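# Set the cover onto the gearbox and withdraw

## Task

Place the cover on top of the gearbox, then open the gripper to release it and move the arm away from it.

## Robot and tools

Robot: two arms, left_arm and right_arm, each ending in a two-finger parallel gripper. The names are labels only and do not tell you which side of a picture an arm appears on. The fingers point along the gripper's own +z axis and close along its own y axis. The reported hand point sits between the finger pads, roughly 1 cm short of the tips.

World frame (used in every result): origin on the table surface midway between the arms, +x out across the table, +z up, and left_arm on the +y side. Each result has a state line, left_arm: ... | right_arm: ..., giving end_effector_position in metres and end_effector_quat_wxyz. Printed positions may be slightly wrong, more so when an arm reaches far.

Command rows. A row always has 14 numbers, each from -1 to 1, covering both arms even if only one moves: dx, dy, dz, rx, ry, rz, opening for left_arm, then the same seven for right_arm. The first six of each arm are an offset, not a pose: a shift of that gripper from its measured pose at the start of the action, expressed in the gripper's own axes (not the world frame). A value of 1.0 equals 0.6 m of translation or 180 degrees of rotation; rx, ry, rz form one rotation vector. The opening is absolute, not an offset: +1 is fully open (0.094 m) and -1 is closed.

execute_actions(actions): a list of actions run one after another. Each action is a table of up to 15 rows; each row lasts one control step of 1/30 s, and if the table has fewer than 15 rows its final row is repeated to fill the action. Every row in an action is measured from the same start pose, not from the row before. For the first action of a call, that start is the last pose reported in a result for this scene. An empty list simply returns the current state and images.

move(target, speed, blocking): target is one 14-number row as above, an offset from the pose in the latest result of this scene that shows one. Each gripper follows a straight path toward its target; both paths finish together, lasting 0.5 to 10 s (cut off at 10 s if longer). Rotation takes the shorter direction. speed is the path's top speed in m/s, 0.002 to 0.5, default 0.25; turning is capped at twice that value in rad/s. Paths do not avoid obstacles or the other arm, a gripper may lag, drift, or exceed the speed (especially near full extension), and openings are sent at the start. With blocking=false you get a result after 0.5 s while motion continues; until a result shows the move finished, other moves and execute_actions are refused, so use wait or stop. The move: line reports how it ended (done, off_target, moving, held, fault) and which limits acted, plus each gripper's distance from its target. If only one arm is named, the other finished fine. held means a safety check blocked the final step; limits=paced means the command was clipped; limits=held means some steps were blocked, after which the arm may surge faster than the speed.

wait(seconds): 0 to 10; the scene runs while arms keep their last command. A running move continues and the wait ends early when it finishes. stop(): brakes a running move; it needs room, more at high speed; fingers keep moving. zoom_image(camera, region): region [x0, y0, x1, y1] in pixels of that camera's last full image, at most 504 x 504. Cameras: cam_head_left, cam_head_right, cam_high (504x504 each), cam_left_wrist, cam_right_wrist (616x616 fisheye), returned in that order; calibration data are given, with small per-scene errors. finished_scene(scene): ends the current scene irreversibly and reports success; pass that scene's number, and only call it once the cover sits in place and the gripper is released and away.

Controller behaviour. Per control step the commanded pose is clipped to within 70 mm and 16 degrees of the measured pose, then reached by damped inverse kinematics, with position favoured over orientation. A distant target may need several actions; after an action the arm goes only to its last clipped pose. Hand target lines show what the controller now aims at. Arms often stop a centimetre or more off, usually low, and all-zero offsets can let an arm creep down; to hold an arm still, send the correction back to its desired pose in the first call of a reply and zeros afterward, raising the aim if it still sags. A pose unreachable line means the clearance check altered or blocked that arm's command. Step readings list positions at some steps; HELD marks steps where an arm's command was held back.

Gripping. grip_measured is the finger opening on the command scale (the last Joint positions value is metres). To hold something, command an opening below grip_measured: about 0.03 lower gives a firm grip, less is gentler. Pads push roughly 50 to 62 N, less on thin parts. Readings may be off by about 1 mm.

Cautions. Do not drop the cover or knock anything off the table. Avoid fast or deep contact: faster motion and targets further past contact press harder. Keep the arms from hitting or pushing each other. Expect occasional tugs on held parts or pushes on loose ones. Watch MOTOR HOT warnings (from 75 °C); at 90 °C an arm halts for 10 s, and at 100 °C it goes limp and falls, shown as OVER-TEMPERATURE FAULT. Joint ranges (rad): waist -2.618 to 3.054, shoulder 0 to 3.142, elbow 0 to 3.142, wrist pitch -1.571 to 1.571, wrist yaw -1.571 to 1.571, wrist roll -2.094 to 2.094. Joint torques include offsets, friction and noise.

Each tool is called after "Request:" in YAML: its name, and indented under it one key for each argument.

## Session

Request:
execute_actions:
  actions: []

Scene clock: 0.00 s.
left_arm: end_effector_position=(+0.4618, +0.2035, +0.3208) grip_measured=+1.000 end_effector_quat_wxyz=(+0.320, +0.146, +0.835, +0.422) | right_arm: end_effector_position=(+0.6869, -0.3894, +0.3397) grip_measured=+1.000 end_effector_quat_wxyz=(+0.706, -0.036, +0.680, -0.194)
Joint positions: left_arm=[-0.185  1.982  2.112 -0.983 -0.95   0.344  0.094] | right_arm=[-0.059  2.124  1.797  0.4    0.052 -0.324  0.094]
Joint velocities: left_arm=[ 0.007  0.007  0.002 -0.051  0.051 -0.007  0.   ] | right_arm=[-0.002 -0.007 -0.002 -0.022 -0.066  0.037  0.   ]
Joint torques (N m, as the arm reports them, + toward a larger angle): no reading
Motor temperatures (°C, as the motors report them): left_arm=[22 22 20 20 22 20] | right_arm=[20 22 21 19 21 21]
Hand target (left_arm): +0.459, +0.206, +0.335; +0.336, +0.131, +0.832, +0.422
Hand target (right_arm): +0.686, -0.389, +0.345; +0.709, -0.035, +0.678, -0.194

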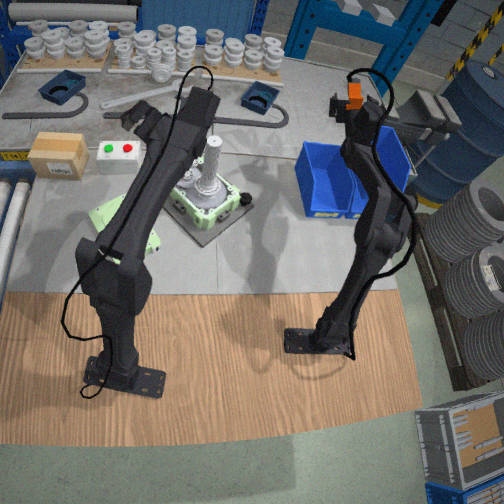

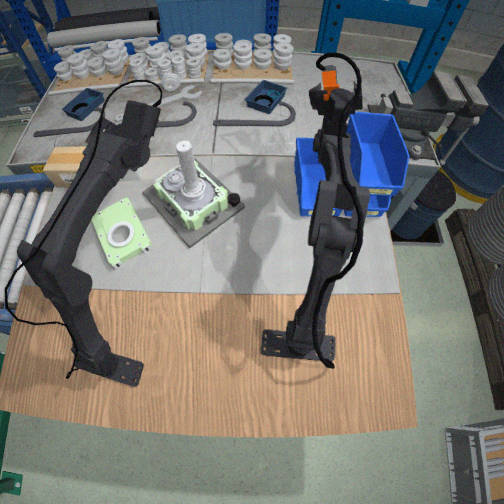

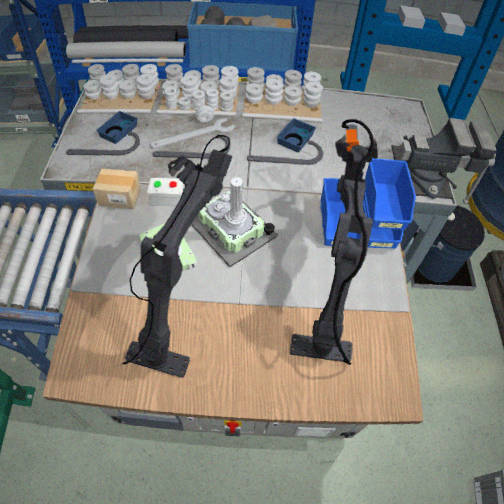

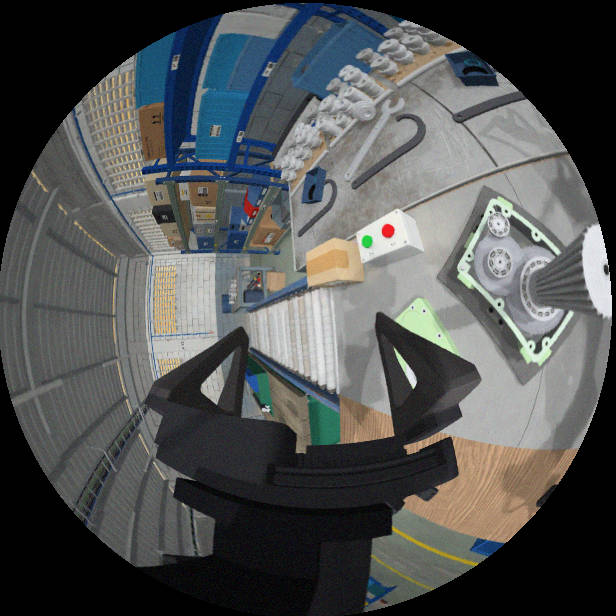

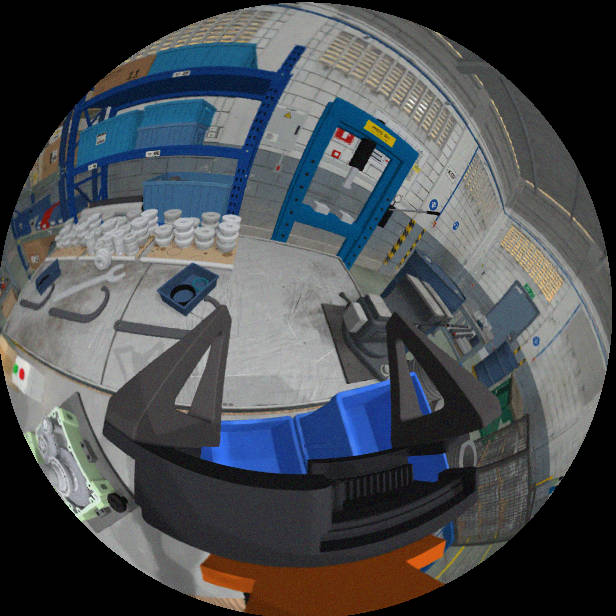

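Request:
zoom_image:
  camera: "cam_head_right"
  region: [70, 130, 260, 280]

Region (70, 130, 260, 280) of cam_head_right's 504x504 image, scaled by 2.653, with more detail than that image has; it fills the top 398 rows of this view, and the rest is white.

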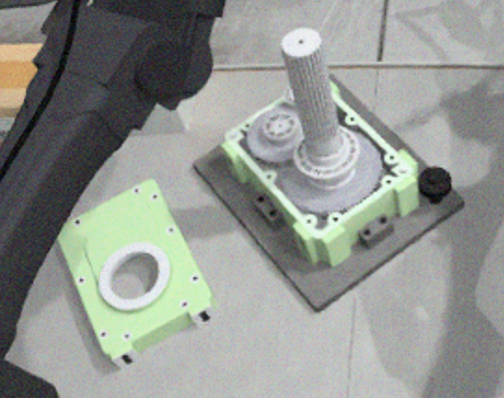

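Request:
move:
  target: [0.417,-0.024,-0.055,0.245,0.0615,-0.165,1,0,0,0,0,0,0,1]
  speed: 0.4

Scene clock: 24.50 s.
left_arm: end_effector_position=(+0.2566, +0.3047, +0.2200) grip_measured=+1.000 end_effector_quat_wxyz=(+0.254, -0.006, +0.967, +0.002) | right_arm: end_effector_position=(+0.6869, -0.3894, +0.3397) grip_measured=+1.000 end_effector_quat_wxyz=(+0.706, -0.036, +0.680, -0.194)
Joint positions: left_arm=[ 0.473  1.241  1.276 -1.107  0.127  0.231  0.094] | right_arm=[-0.059  2.124  1.797  0.4    0.052 -0.324  0.094]
Joint velocities: left_arm=[ 0.002 -0.007 -0.007 -0.037  0.022 -0.066  0.   ] | right_arm=[ 0.007  0.002  0.017 -0.037 -0.007  0.022  0.   ]
Joint torques (N m, as the arm reports them, + toward a larger angle): left_arm=[ 0.95 -5.63  5.48  0.82  0.22  0.09] | right_arm=[  0.   -12.32   6.59   2.02   0.     0.03]
Motor temperatures (°C, as the motors report them): left_arm=[22 27 21 21 23 20] | right_arm=[20 29 24 23 21 21]
Hand target (left_arm): +0.251, +0.304, +0.223; +0.258, -0.004, +0.966, -0.002
Hand target (right_arm): +0.687, -0.389, +0.340; +0.706, -0.036, +0.680, -0.194
Off the commanded pose (left_arm): 0.005 m, 1 deg.
Off the commanded pose (right_arm): 0.000 m, 0 deg.
move: done
camera_calibration (this result's frames):
cam_left_wrist: T_world_to_cam=[[-0.115311, -0.985282, -0.126186, 0.359308], [-0.98283, 0.0947471, 0.15833, 0.199116], [-0.144044, 0.142276, -0.97929, 0.325823], [0, 0, 0, 1]] pos_world=[0.284063, 0.288797, 0.332889]

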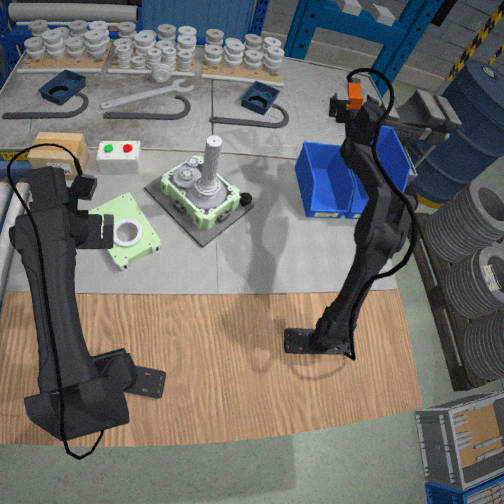

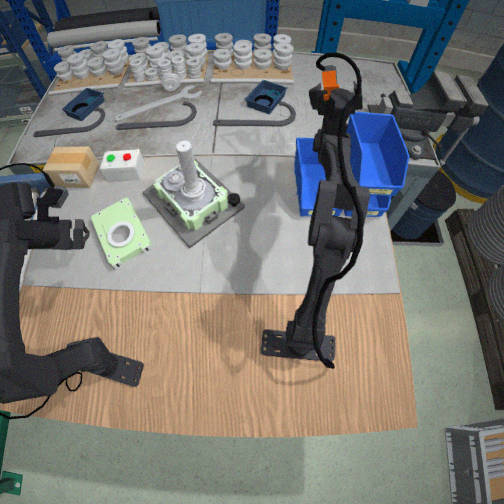

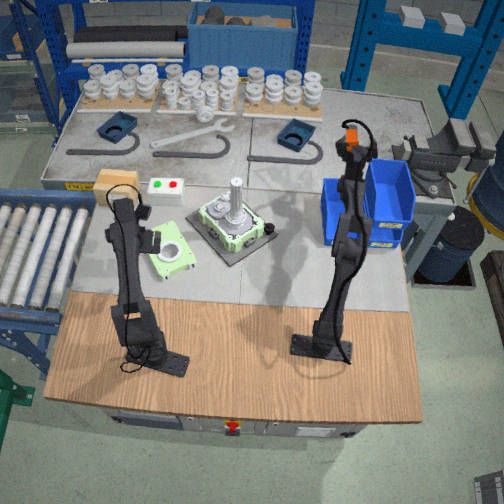

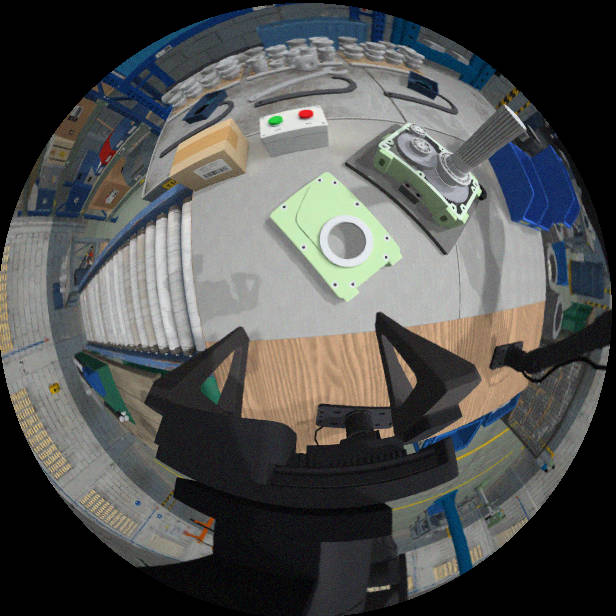

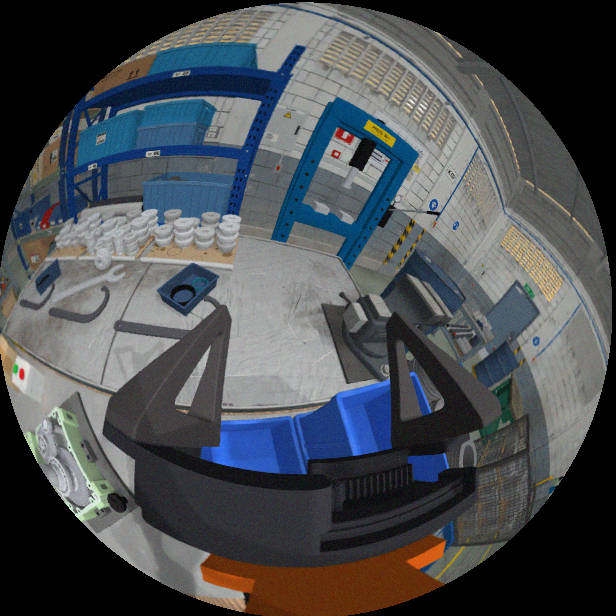

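Request:
zoom_image:
  camera: "cam_high"
  region: [130, 170, 290, 290]

Request:
zoom_image:
  camera: "cam_left_wrist"
  region: [250, 100, 530, 320]

Region (130, 170, 290, 290) of cam_high's 504x504 image, scaled by 3.150, with more detail than that image has; it fills the top 378 rows of this view, and the rest is white.

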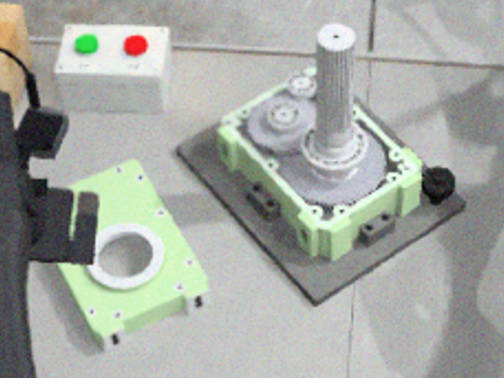

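Region (250, 100, 530, 320) of cam_left_wrist's 616x616 image, scaled by 1.800, with more detail than that image has; it fills the top 396 rows of this view, and the rest is white.

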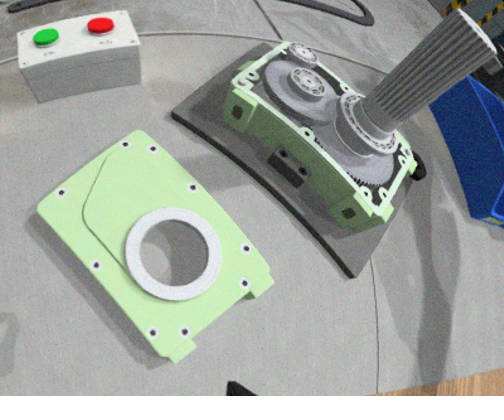

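Request:
move:
  target: [0.007,-0.125,0.225,0.176,-0.054,0.253,0.5,0,0,0,0,0,0,1]
  speed: 0.3

Scene clock: 58.67 s.
left_arm: end_effector_position=(+0.3050, +0.2367, +0.0879) grip_measured=+0.502 end_effector_quat_wxyz=(+0.275, +0.415, +0.851, -0.164) | right_arm: end_effector_position=(+0.6869, -0.3894, +0.3397) grip_measured=+1.000 end_effector_quat_wxyz=(+0.706, -0.036, +0.680, -0.194)
Joint positions: left_arm=[ 0.48   1.639  1.06  -0.772  0.619  1.12   0.071] | right_arm=[-0.059  2.124  1.797  0.4    0.052 -0.324  0.094]
Joint velocities: left_arm=[ 0.002 -0.007  0.007 -0.066 -0.022  0.037 -0.002] | right_arm=[ 0.007 -0.007  0.007  0.037 -0.037  0.051  0.   ]
Joint torques (N m, as the arm reports them, + toward a larger angle): left_arm=[-0.89 -7.48  7.76  0.61  0.63  0.09] | right_arm=[ -0.03 -12.33   6.61   2.02  -0.01   0.03]
Motor temperatures (°C, as the motors report them): left_arm=[22 24 22 22 23 20] | right_arm=[20 32 24 25 21 21]
Hand target (left_arm): +0.317, +0.232, +0.101; +0.300, +0.431, +0.836, -0.158
Hand target (right_arm): +0.687, -0.389, +0.340; +0.706, -0.036, +0.680, -0.194
Off the commanded pose (left_arm): 0.020 m, 4 deg.
Off the commanded pose (right_arm): 0.000 m, 0 deg.
move: off_target (left_arm)
camera_calibration (this result's frames):
cam_left_wrist: T_world_to_cam=[[-0.856102, -0.508775, -0.0907565, 0.391308], [-0.512138, 0.858735, 0.016968, -0.0379075], [0.0693029, 0.0610062, -0.995729, 0.168734], [0, 0, 0, 1]] pos_world=[0.303892, 0.221347, 0.20417]

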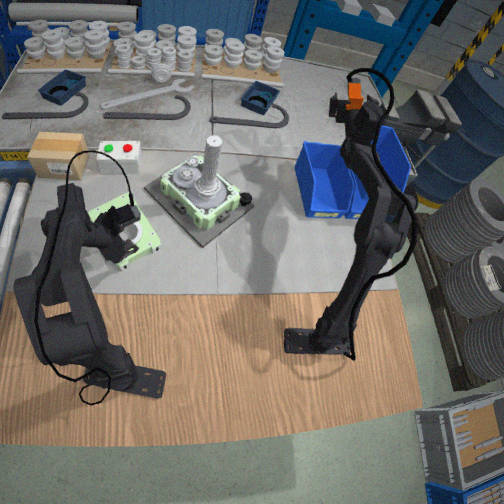

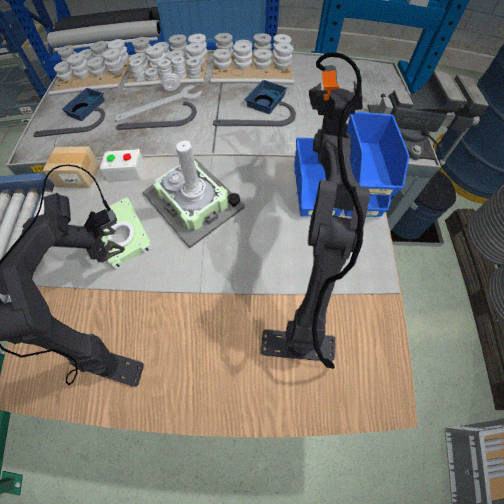

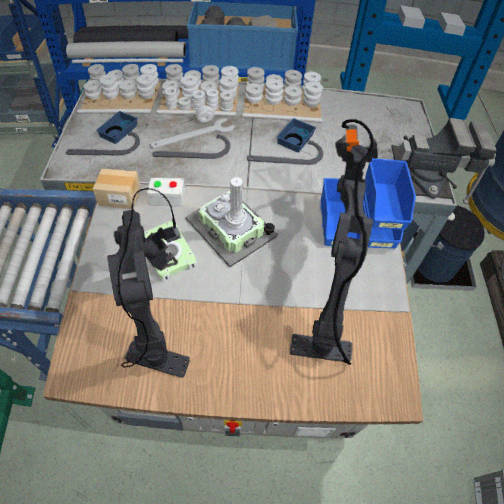

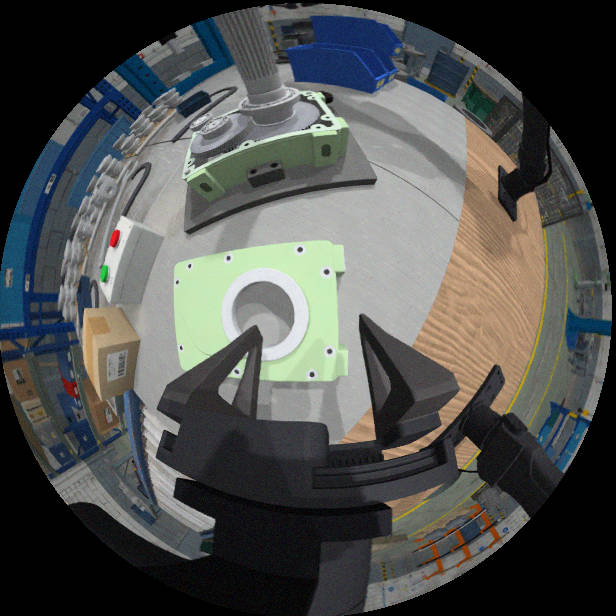

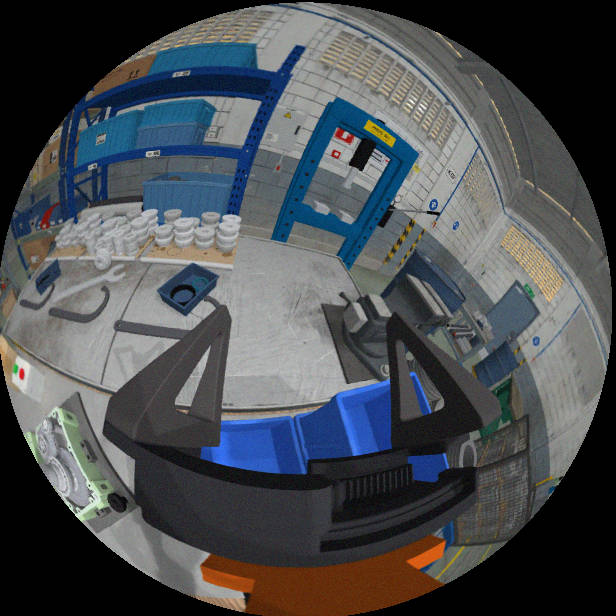

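Request:
move:
  target: [0.048,0.002,0.093,0,-0.02,0,0.5,0,0,0,0,0,0,1]
  speed: 0.08

Scene clock: 66.97 s.
left_arm: end_effector_position=(+0.3180, +0.2291, +0.0419) grip_measured=+0.502 end_effector_quat_wxyz=(+0.326, +0.425, +0.828, -0.167) | right_arm: end_effector_position=(+0.6869, -0.3894, +0.3397) grip_measured=+1.000 end_effector_quat_wxyz=(+0.706, -0.036, +0.680, -0.194)
Joint positions: left_arm=[ 0.48   1.729  0.901 -0.441  0.697  1.12   0.071] | right_arm=[-0.059  2.124  1.797  0.4    0.052 -0.324  0.094]
Joint velocities: left_arm=[ 0.017 -0.007  0.002 -0.007  0.051 -0.037 -0.   ] | right_arm=[ 0.002  0.002  0.002 -0.022 -0.007 -0.007  0.   ]
Joint torques (N m, as the arm reports them, + toward a larger angle): left_arm=[-0.42 -5.8   3.53  0.53  0.06 -0.27] | right_arm=[ -0.01 -12.33   6.6    2.02   0.     0.04]
Motor temperatures (°C, as the motors report them): left_arm=[22 25 22 21 23 20] | right_arm=[20 32 24 26 21 21]
Hand target (left_arm): +0.309, +0.228, +0.027; +0.301, +0.411, +0.842, -0.177
Hand target (right_arm): +0.687, -0.389, +0.340; +0.706, -0.036, +0.680, -0.194
Off the commanded pose (left_arm): 0.018 m, 4 deg.
Off the commanded pose (right_arm): 0.000 m, 0 deg.
move: off_target (left_arm)
camera_calibration (this result's frames):
cam_left_wrist: T_world_to_cam=[[-0.854145, -0.497571, -0.151194, 0.393649], [-0.491855, 0.86737, -0.0758105, -0.0284533], [0.168862, 0.00961224, -0.985593, 0.102155], [0, 0, 0, 1]] pos_world=[0.304988, 0.219566, 0.158044]

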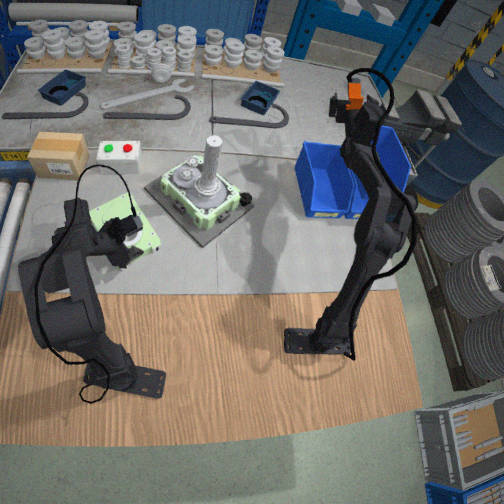

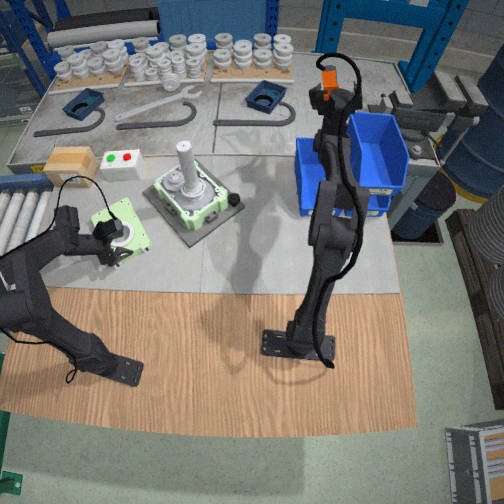

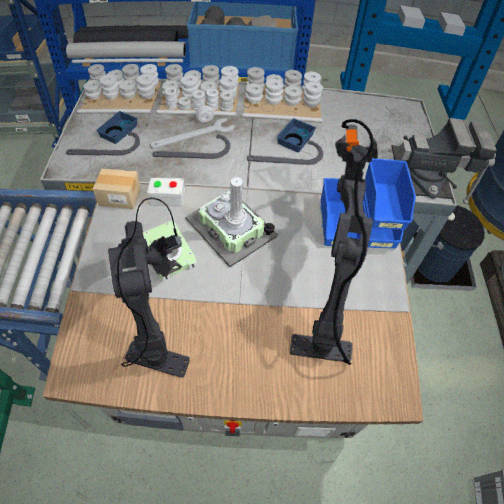

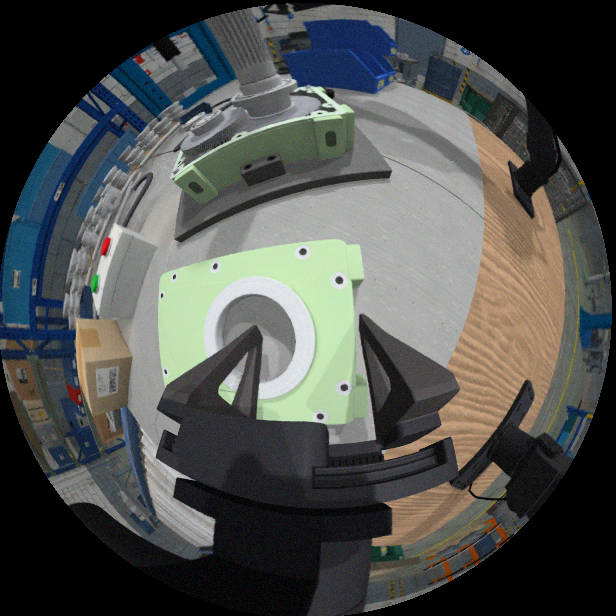

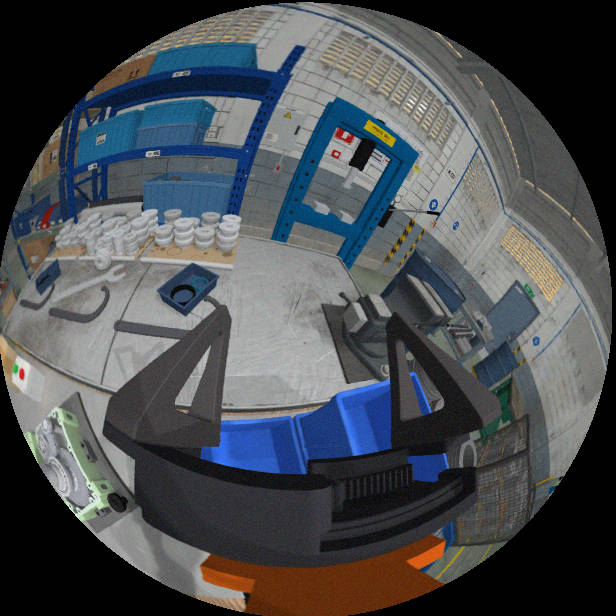

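Request:
move:
  target: [0.0495,-0.03,0.0427,0,0,0,0.7,0,0,0,0,0,0,1]
  speed: 0.05

Scene clock: 71.63 s.
left_arm: end_effector_position=(+0.3244, +0.2228, +0.0346) grip_measured=+0.698 end_effector_quat_wxyz=(+0.385, +0.451, +0.792, -0.143) | right_arm: end_effector_position=(+0.6869, -0.3894, +0.3397) grip_measured=+1.000 end_effector_quat_wxyz=(+0.706, -0.036, +0.680, -0.194)
Joint positions: left_arm=[ 0.48   1.73   0.788 -0.201  0.756  1.145  0.08 ] | right_arm=[-0.059  2.124  1.797  0.4    0.052 -0.324  0.094]
Joint velocities: left_arm=[ 0.007 -0.007 -0.017 -0.007  0.007  0.007  0.001] | right_arm=[-0.027 -0.002  0.007 -0.007 -0.022 -0.037  0.   ]
Joint torques (N m, as the arm reports them, + toward a larger angle): left_arm=[-0.3  -4.82  2.24  0.19 -0.34 -0.29] | right_arm=[ -0.02 -12.32   6.61   2.02   0.     0.03]
Motor temperatures (°C, as the motors report them): left_arm=[22 25 22 21 23 20] | right_arm=[20 32 24 26 21 21]
Hand target (left_arm): +0.299, +0.222, +0.005; +0.326, +0.426, +0.827, -0.166
Hand target (right_arm): +0.687, -0.389, +0.340; +0.706, -0.036, +0.680, -0.194
Off the commanded pose (left_arm): 0.039 m, 9 deg.
Off the commanded pose (right_arm): 0.000 m, 0 deg.
move: off_target (left_arm)
camera_calibration (this result's frames):
cam_left_wrist: T_world_to_cam=[[-0.840518, -0.466195, -0.276028, 0.387799], [-0.440786, 0.884661, -0.151928, -0.0381831], [0.31502, -0.00602877, -0.949066, 0.0487505], [0, 0, 0, 1]] pos_world=[0.293764, 0.214863, 0.14751]

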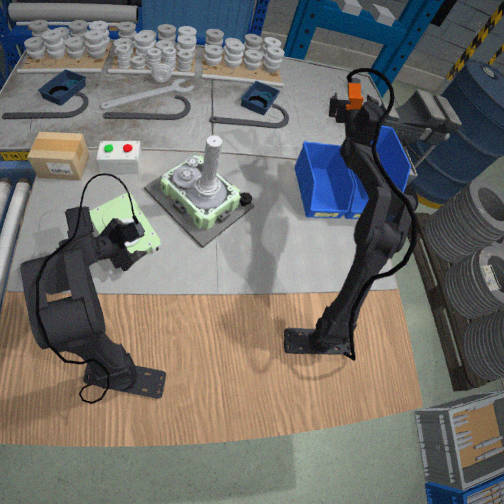

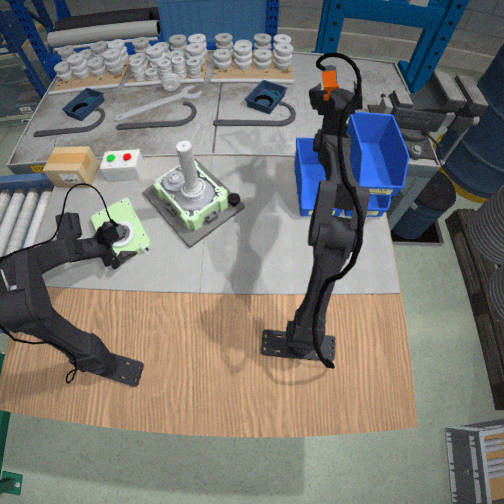

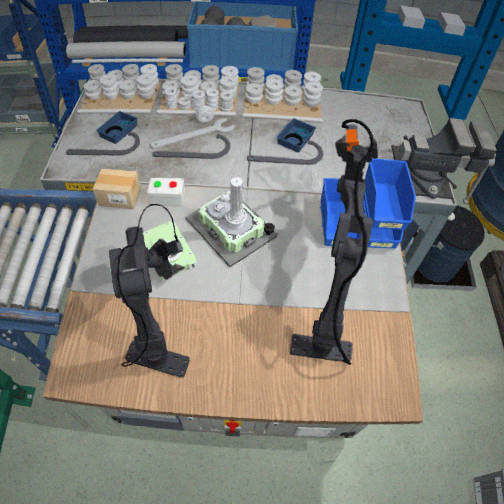

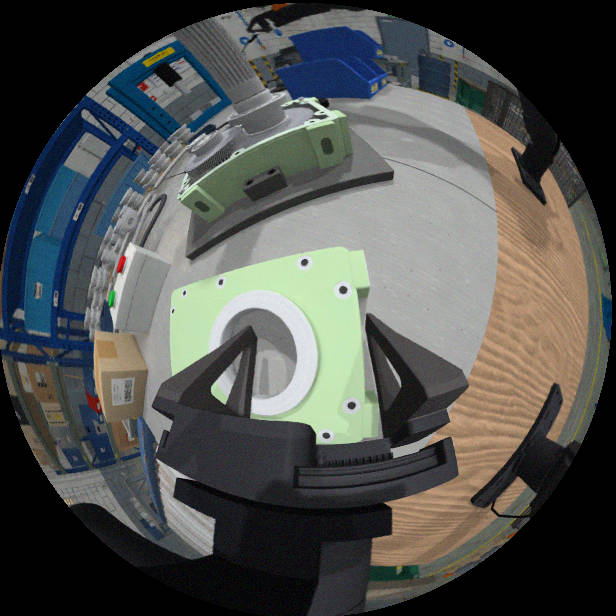

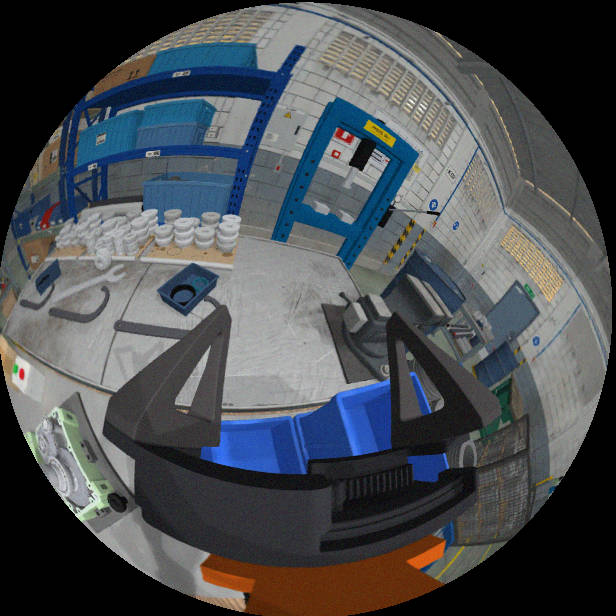

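Request:
move:
  target: [-0.038,-0.013,-0.073,0.0285,0.1287,-0.0268,0.25,0,0,0,0,0,0,1]
  speed: 0.1

Scene clock: 81.20 s.
left_arm: end_effector_position=(+0.3004, +0.2330, +0.0655) grip_measured=+0.252 end_effector_quat_wxyz=(+0.183, +0.451, +0.868, -0.102) | right_arm: end_effector_position=(+0.6869, -0.3894, +0.3397) grip_measured=+1.000 end_effector_quat_wxyz=(+0.706, -0.036, +0.680, -0.194)
Joint positions: left_arm=[ 0.358  1.674  1.094 -0.809  0.382  1.083  0.059] | right_arm=[-0.059  2.124  1.797  0.4    0.052 -0.324  0.094]
Joint velocities: left_arm=[ 0.002 -0.012 -0.002 -0.037 -0.051 -0.022 -0.   ] | right_arm=[-0.012 -0.007  0.017  0.022  0.022  0.051  0.   ]
Joint torques (N m, as the arm reports them, + toward a larger angle): left_arm=[-0.78 -9.44  7.28  0.19  0.26 -0.12] | right_arm=[  0.02 -12.31   6.6    2.02   0.     0.04]
Motor temperatures (°C, as the motors report them): left_arm=[22 25 22 21 23 20] | right_arm=[20 33 25 26 21 21]
Hand target (left_arm): +0.304, +0.229, +0.078; +0.192, +0.452, +0.866, -0.099
Hand target (right_arm): +0.687, -0.389, +0.340; +0.706, -0.036, +0.680, -0.194
Off the commanded pose (left_arm): 0.015 m, 1 deg.
Off the commanded pose (right_arm): 0.000 m, 0 deg.
move: off_target (left_arm)
camera_calibration (this result's frames):
cam_left_wrist: T_world_to_cam=[[-0.88641, -0.451749, -0.101, 0.379888], [-0.462216, 0.851901, 0.246213, -0.0651033], [-0.0251845, 0.264929, -0.963939, 0.125812], [0, 0, 0, 1]] pos_world=[0.309813, 0.193744, 0.175673]

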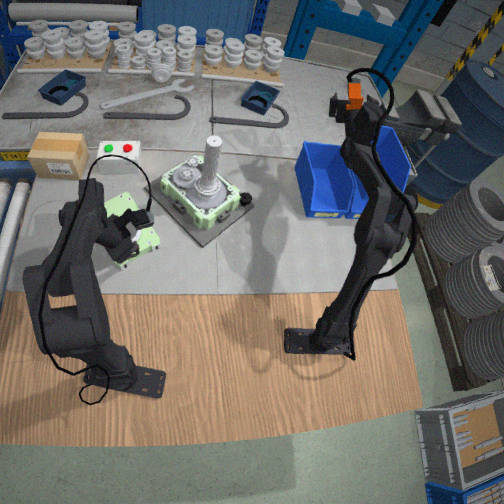

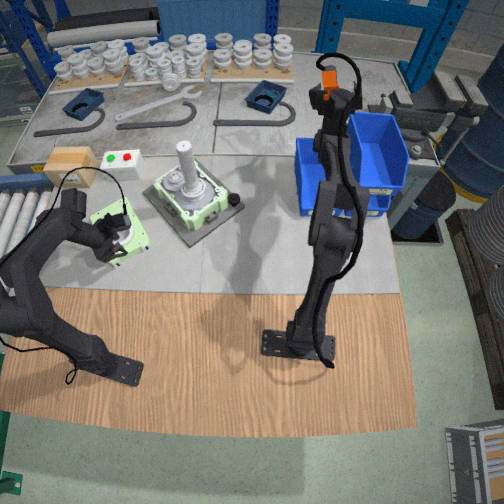

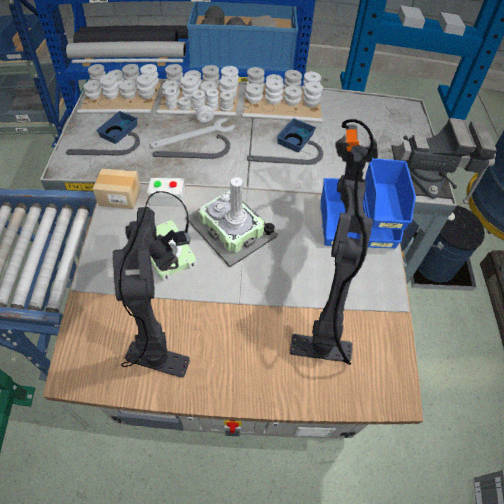

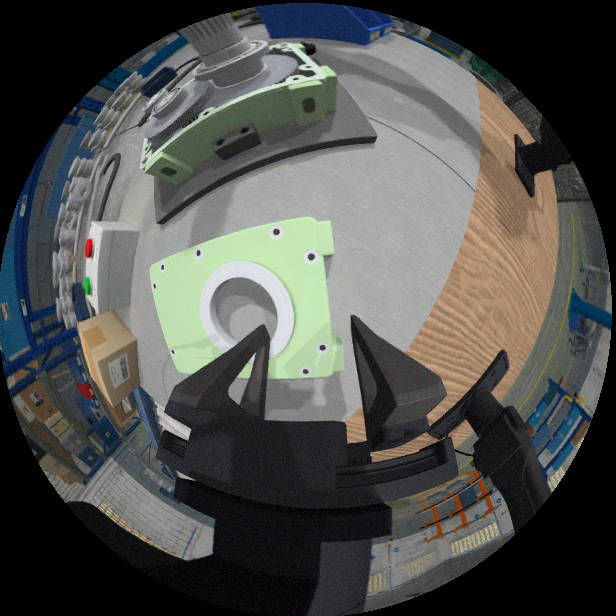

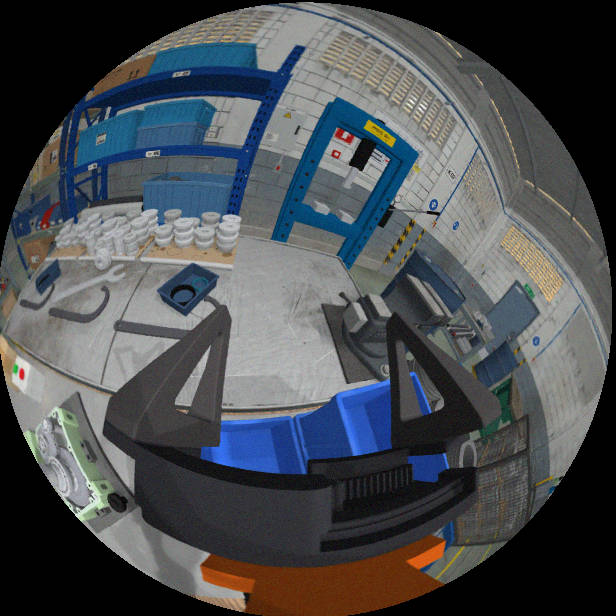

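Request:
move:
  target: [0.051,-0.043,-0.059,-0.19,0.015,-0.46,0.0,0,0,0,0,0,0,1]
  speed: 0.3

Scene clock: 105.53 s.
left_arm: end_effector_position=(+0.2504, +0.2545, +0.0759) grip_measured=+0.002 end_effector_quat_wxyz=(+0.160, -0.289, +0.943, +0.048) | right_arm: end_effector_position=(+0.6869, -0.3894, +0.3397) grip_measured=+1.000 end_effector_quat_wxyz=(+0.706, -0.036, +0.680, -0.194)
Joint positions: left_arm=[ 0.094  1.399  0.892 -0.802 -0.212 -0.671  0.047] | right_arm=[-0.059  2.124  1.797  0.4    0.052 -0.324  0.094]
Joint velocities: left_arm=[-0.002 -0.012 -0.002 -0.051  0.037 -0.095  0.   ] | right_arm=[ 0.007 -0.002  0.017 -0.037 -0.051 -0.051  0.   ]
Joint torques (N m, as the arm reports them, + toward a larger angle): left_arm=[-0.94 -5.19  7.71  0.4  -0.37 -0.12] | right_arm=[  0.01 -12.34   6.61   2.02   0.     0.03]
Motor temperatures (°C, as the motors report them): left_arm=[22 26 23 21 23 20] | right_arm=[20 34 25 27 21 21]
Hand target (left_arm): +0.255, +0.254, +0.084; +0.169, -0.292, +0.940, +0.052
Hand target (right_arm): +0.687, -0.389, +0.340; +0.706, -0.036, +0.680, -0.194
Off the commanded pose (left_arm): 0.011 m, 1 deg.
Off the commanded pose (right_arm): 0.000 m, 0 deg.
move: off_target (left_arm)
camera_calibration (this result's frames):
cam_left_wrist: T_world_to_cam=[[0.429989, -0.897458, -0.0983747, 0.129921], [-0.836856, -0.437082, 0.329592, 0.306369], [-0.338793, -0.0593956, -0.938984, 0.288016], [0, 0, 0, 1]] pos_world=[0.2981, 0.267614, 0.182246]

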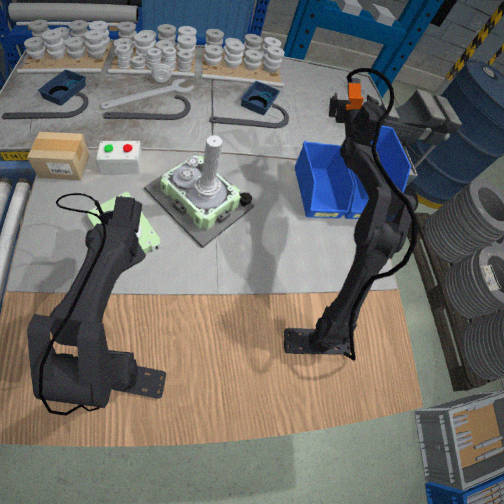

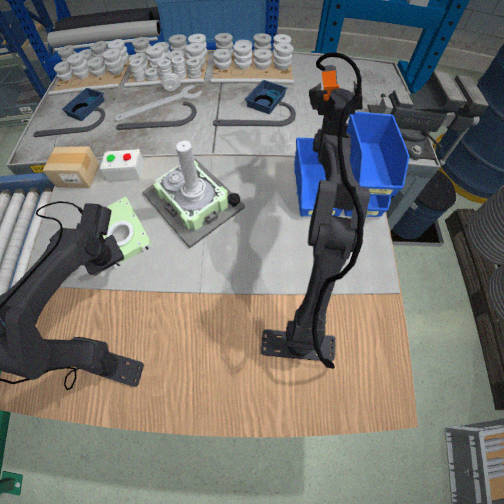

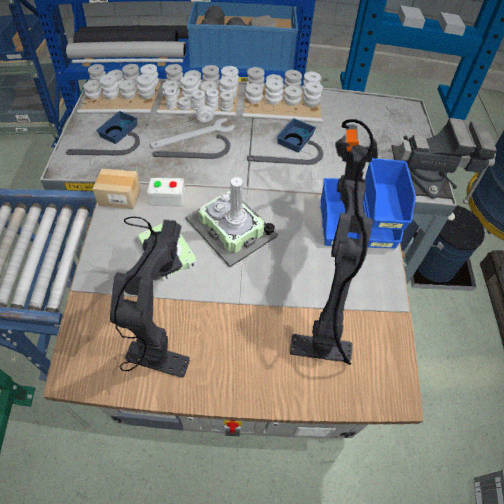

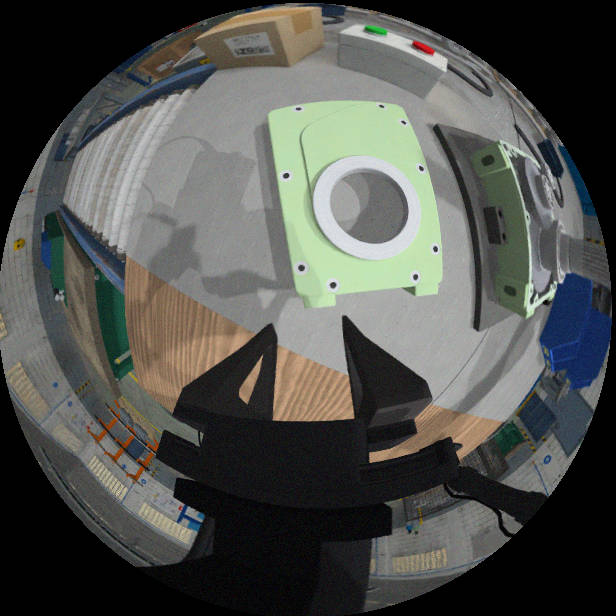

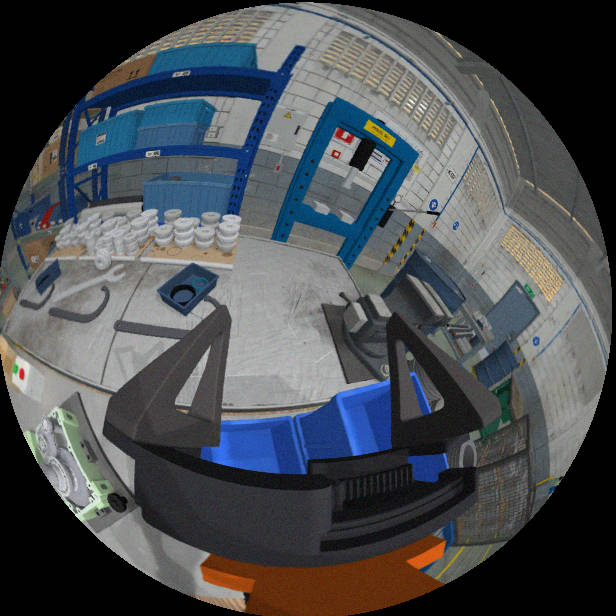

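Request:
move:
  target: [0.047,-0.013,0.083,0,0,0,0.0,0,0,0,0,0,0,1]
  speed: 0.08

Scene clock: 110.37 s.
left_arm: end_effector_position=(+0.2407, +0.2449, +0.0201) grip_measured=+0.002 end_effector_quat_wxyz=(+0.148, -0.288, +0.945, +0.049) | right_arm: end_effector_position=(+0.6869, -0.3894, +0.3397) grip_measured=+1.000 end_effector_quat_wxyz=(+0.706, -0.036, +0.680, -0.194)
Joint positions: left_arm=[ 0.055  1.478  0.727 -0.588 -0.213 -0.709  0.047] | right_arm=[-0.059  2.124  1.797  0.4    0.052 -0.324  0.094]
Joint velocities: left_arm=[-0.017  0.017 -0.007 -0.007 -0.037  0.022  0.001] | right_arm=[-0.012 -0.027  0.002 -0.022 -0.051 -0.022  0.   ]
Joint torques (N m, as the arm reports them, + toward a larger angle): left_arm=[-0.75 -4.94  4.85  0.75 -0.33 -0.13] | right_arm=[ -0.01 -12.32   6.63   2.02   0.     0.03]
Motor temperatures (°C, as the motors report them): left_arm=[22 26 23 21 23 20] | right_arm=[20 34 25 27 21 21]
Hand target (left_arm): +0.246, +0.243, +0.020; +0.159, -0.289, +0.943, +0.048
Hand target (right_arm): +0.687, -0.389, +0.340; +0.706, -0.036, +0.680, -0.194
Off the commanded pose (left_arm): 0.006 m, 1 deg.
Off the commanded pose (right_arm): 0.000 m, 0 deg.
move: done
camera_calibration (this result's frames):
cam_left_wrist: T_world_to_cam=[[0.424748, -0.89934, -0.103812, 0.121835], [-0.8303, -0.432688, 0.351259, 0.309452], [-0.36082, -0.0630015, -0.930505, 0.237746], [0, 0, 0, 1]] pos_world=[0.290972, 0.258446, 0.125174]

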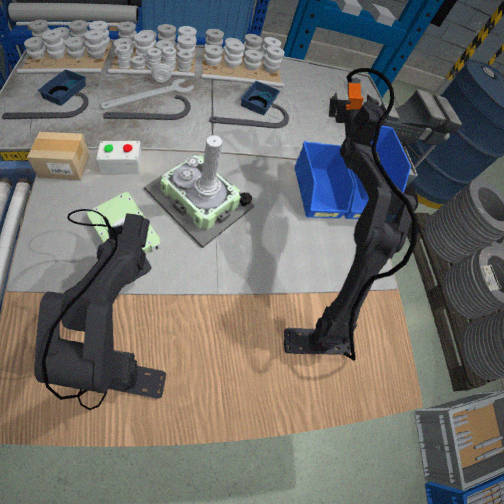

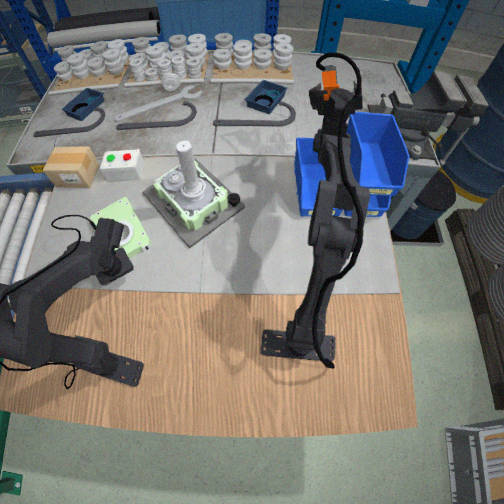

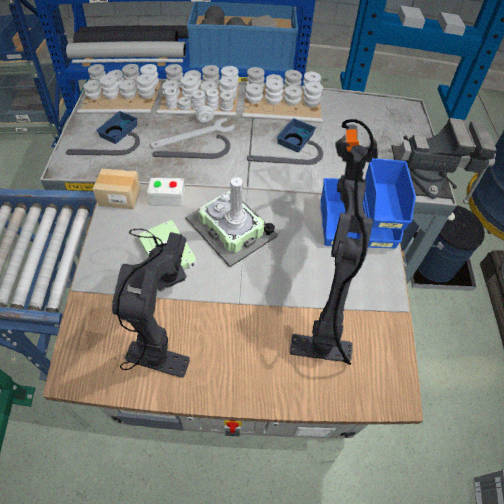

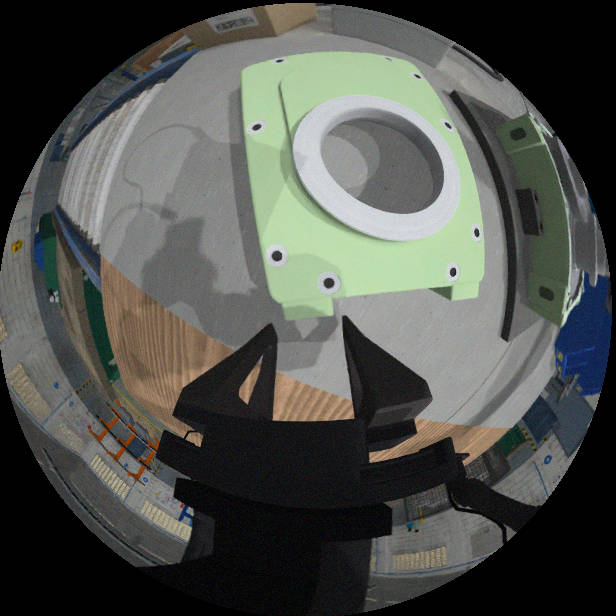

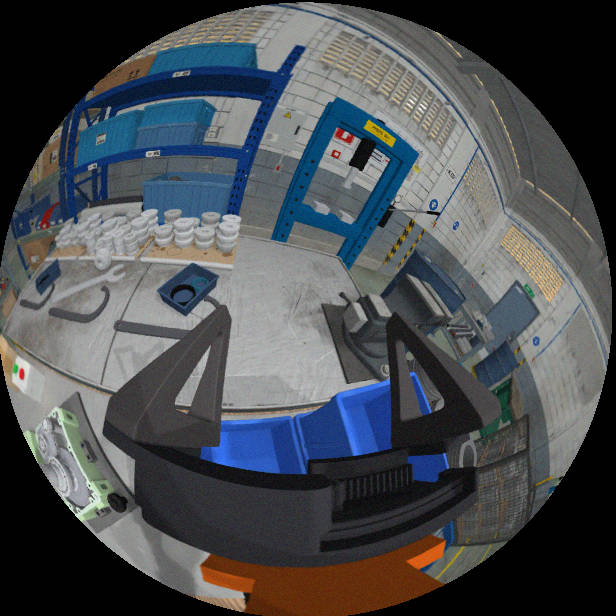

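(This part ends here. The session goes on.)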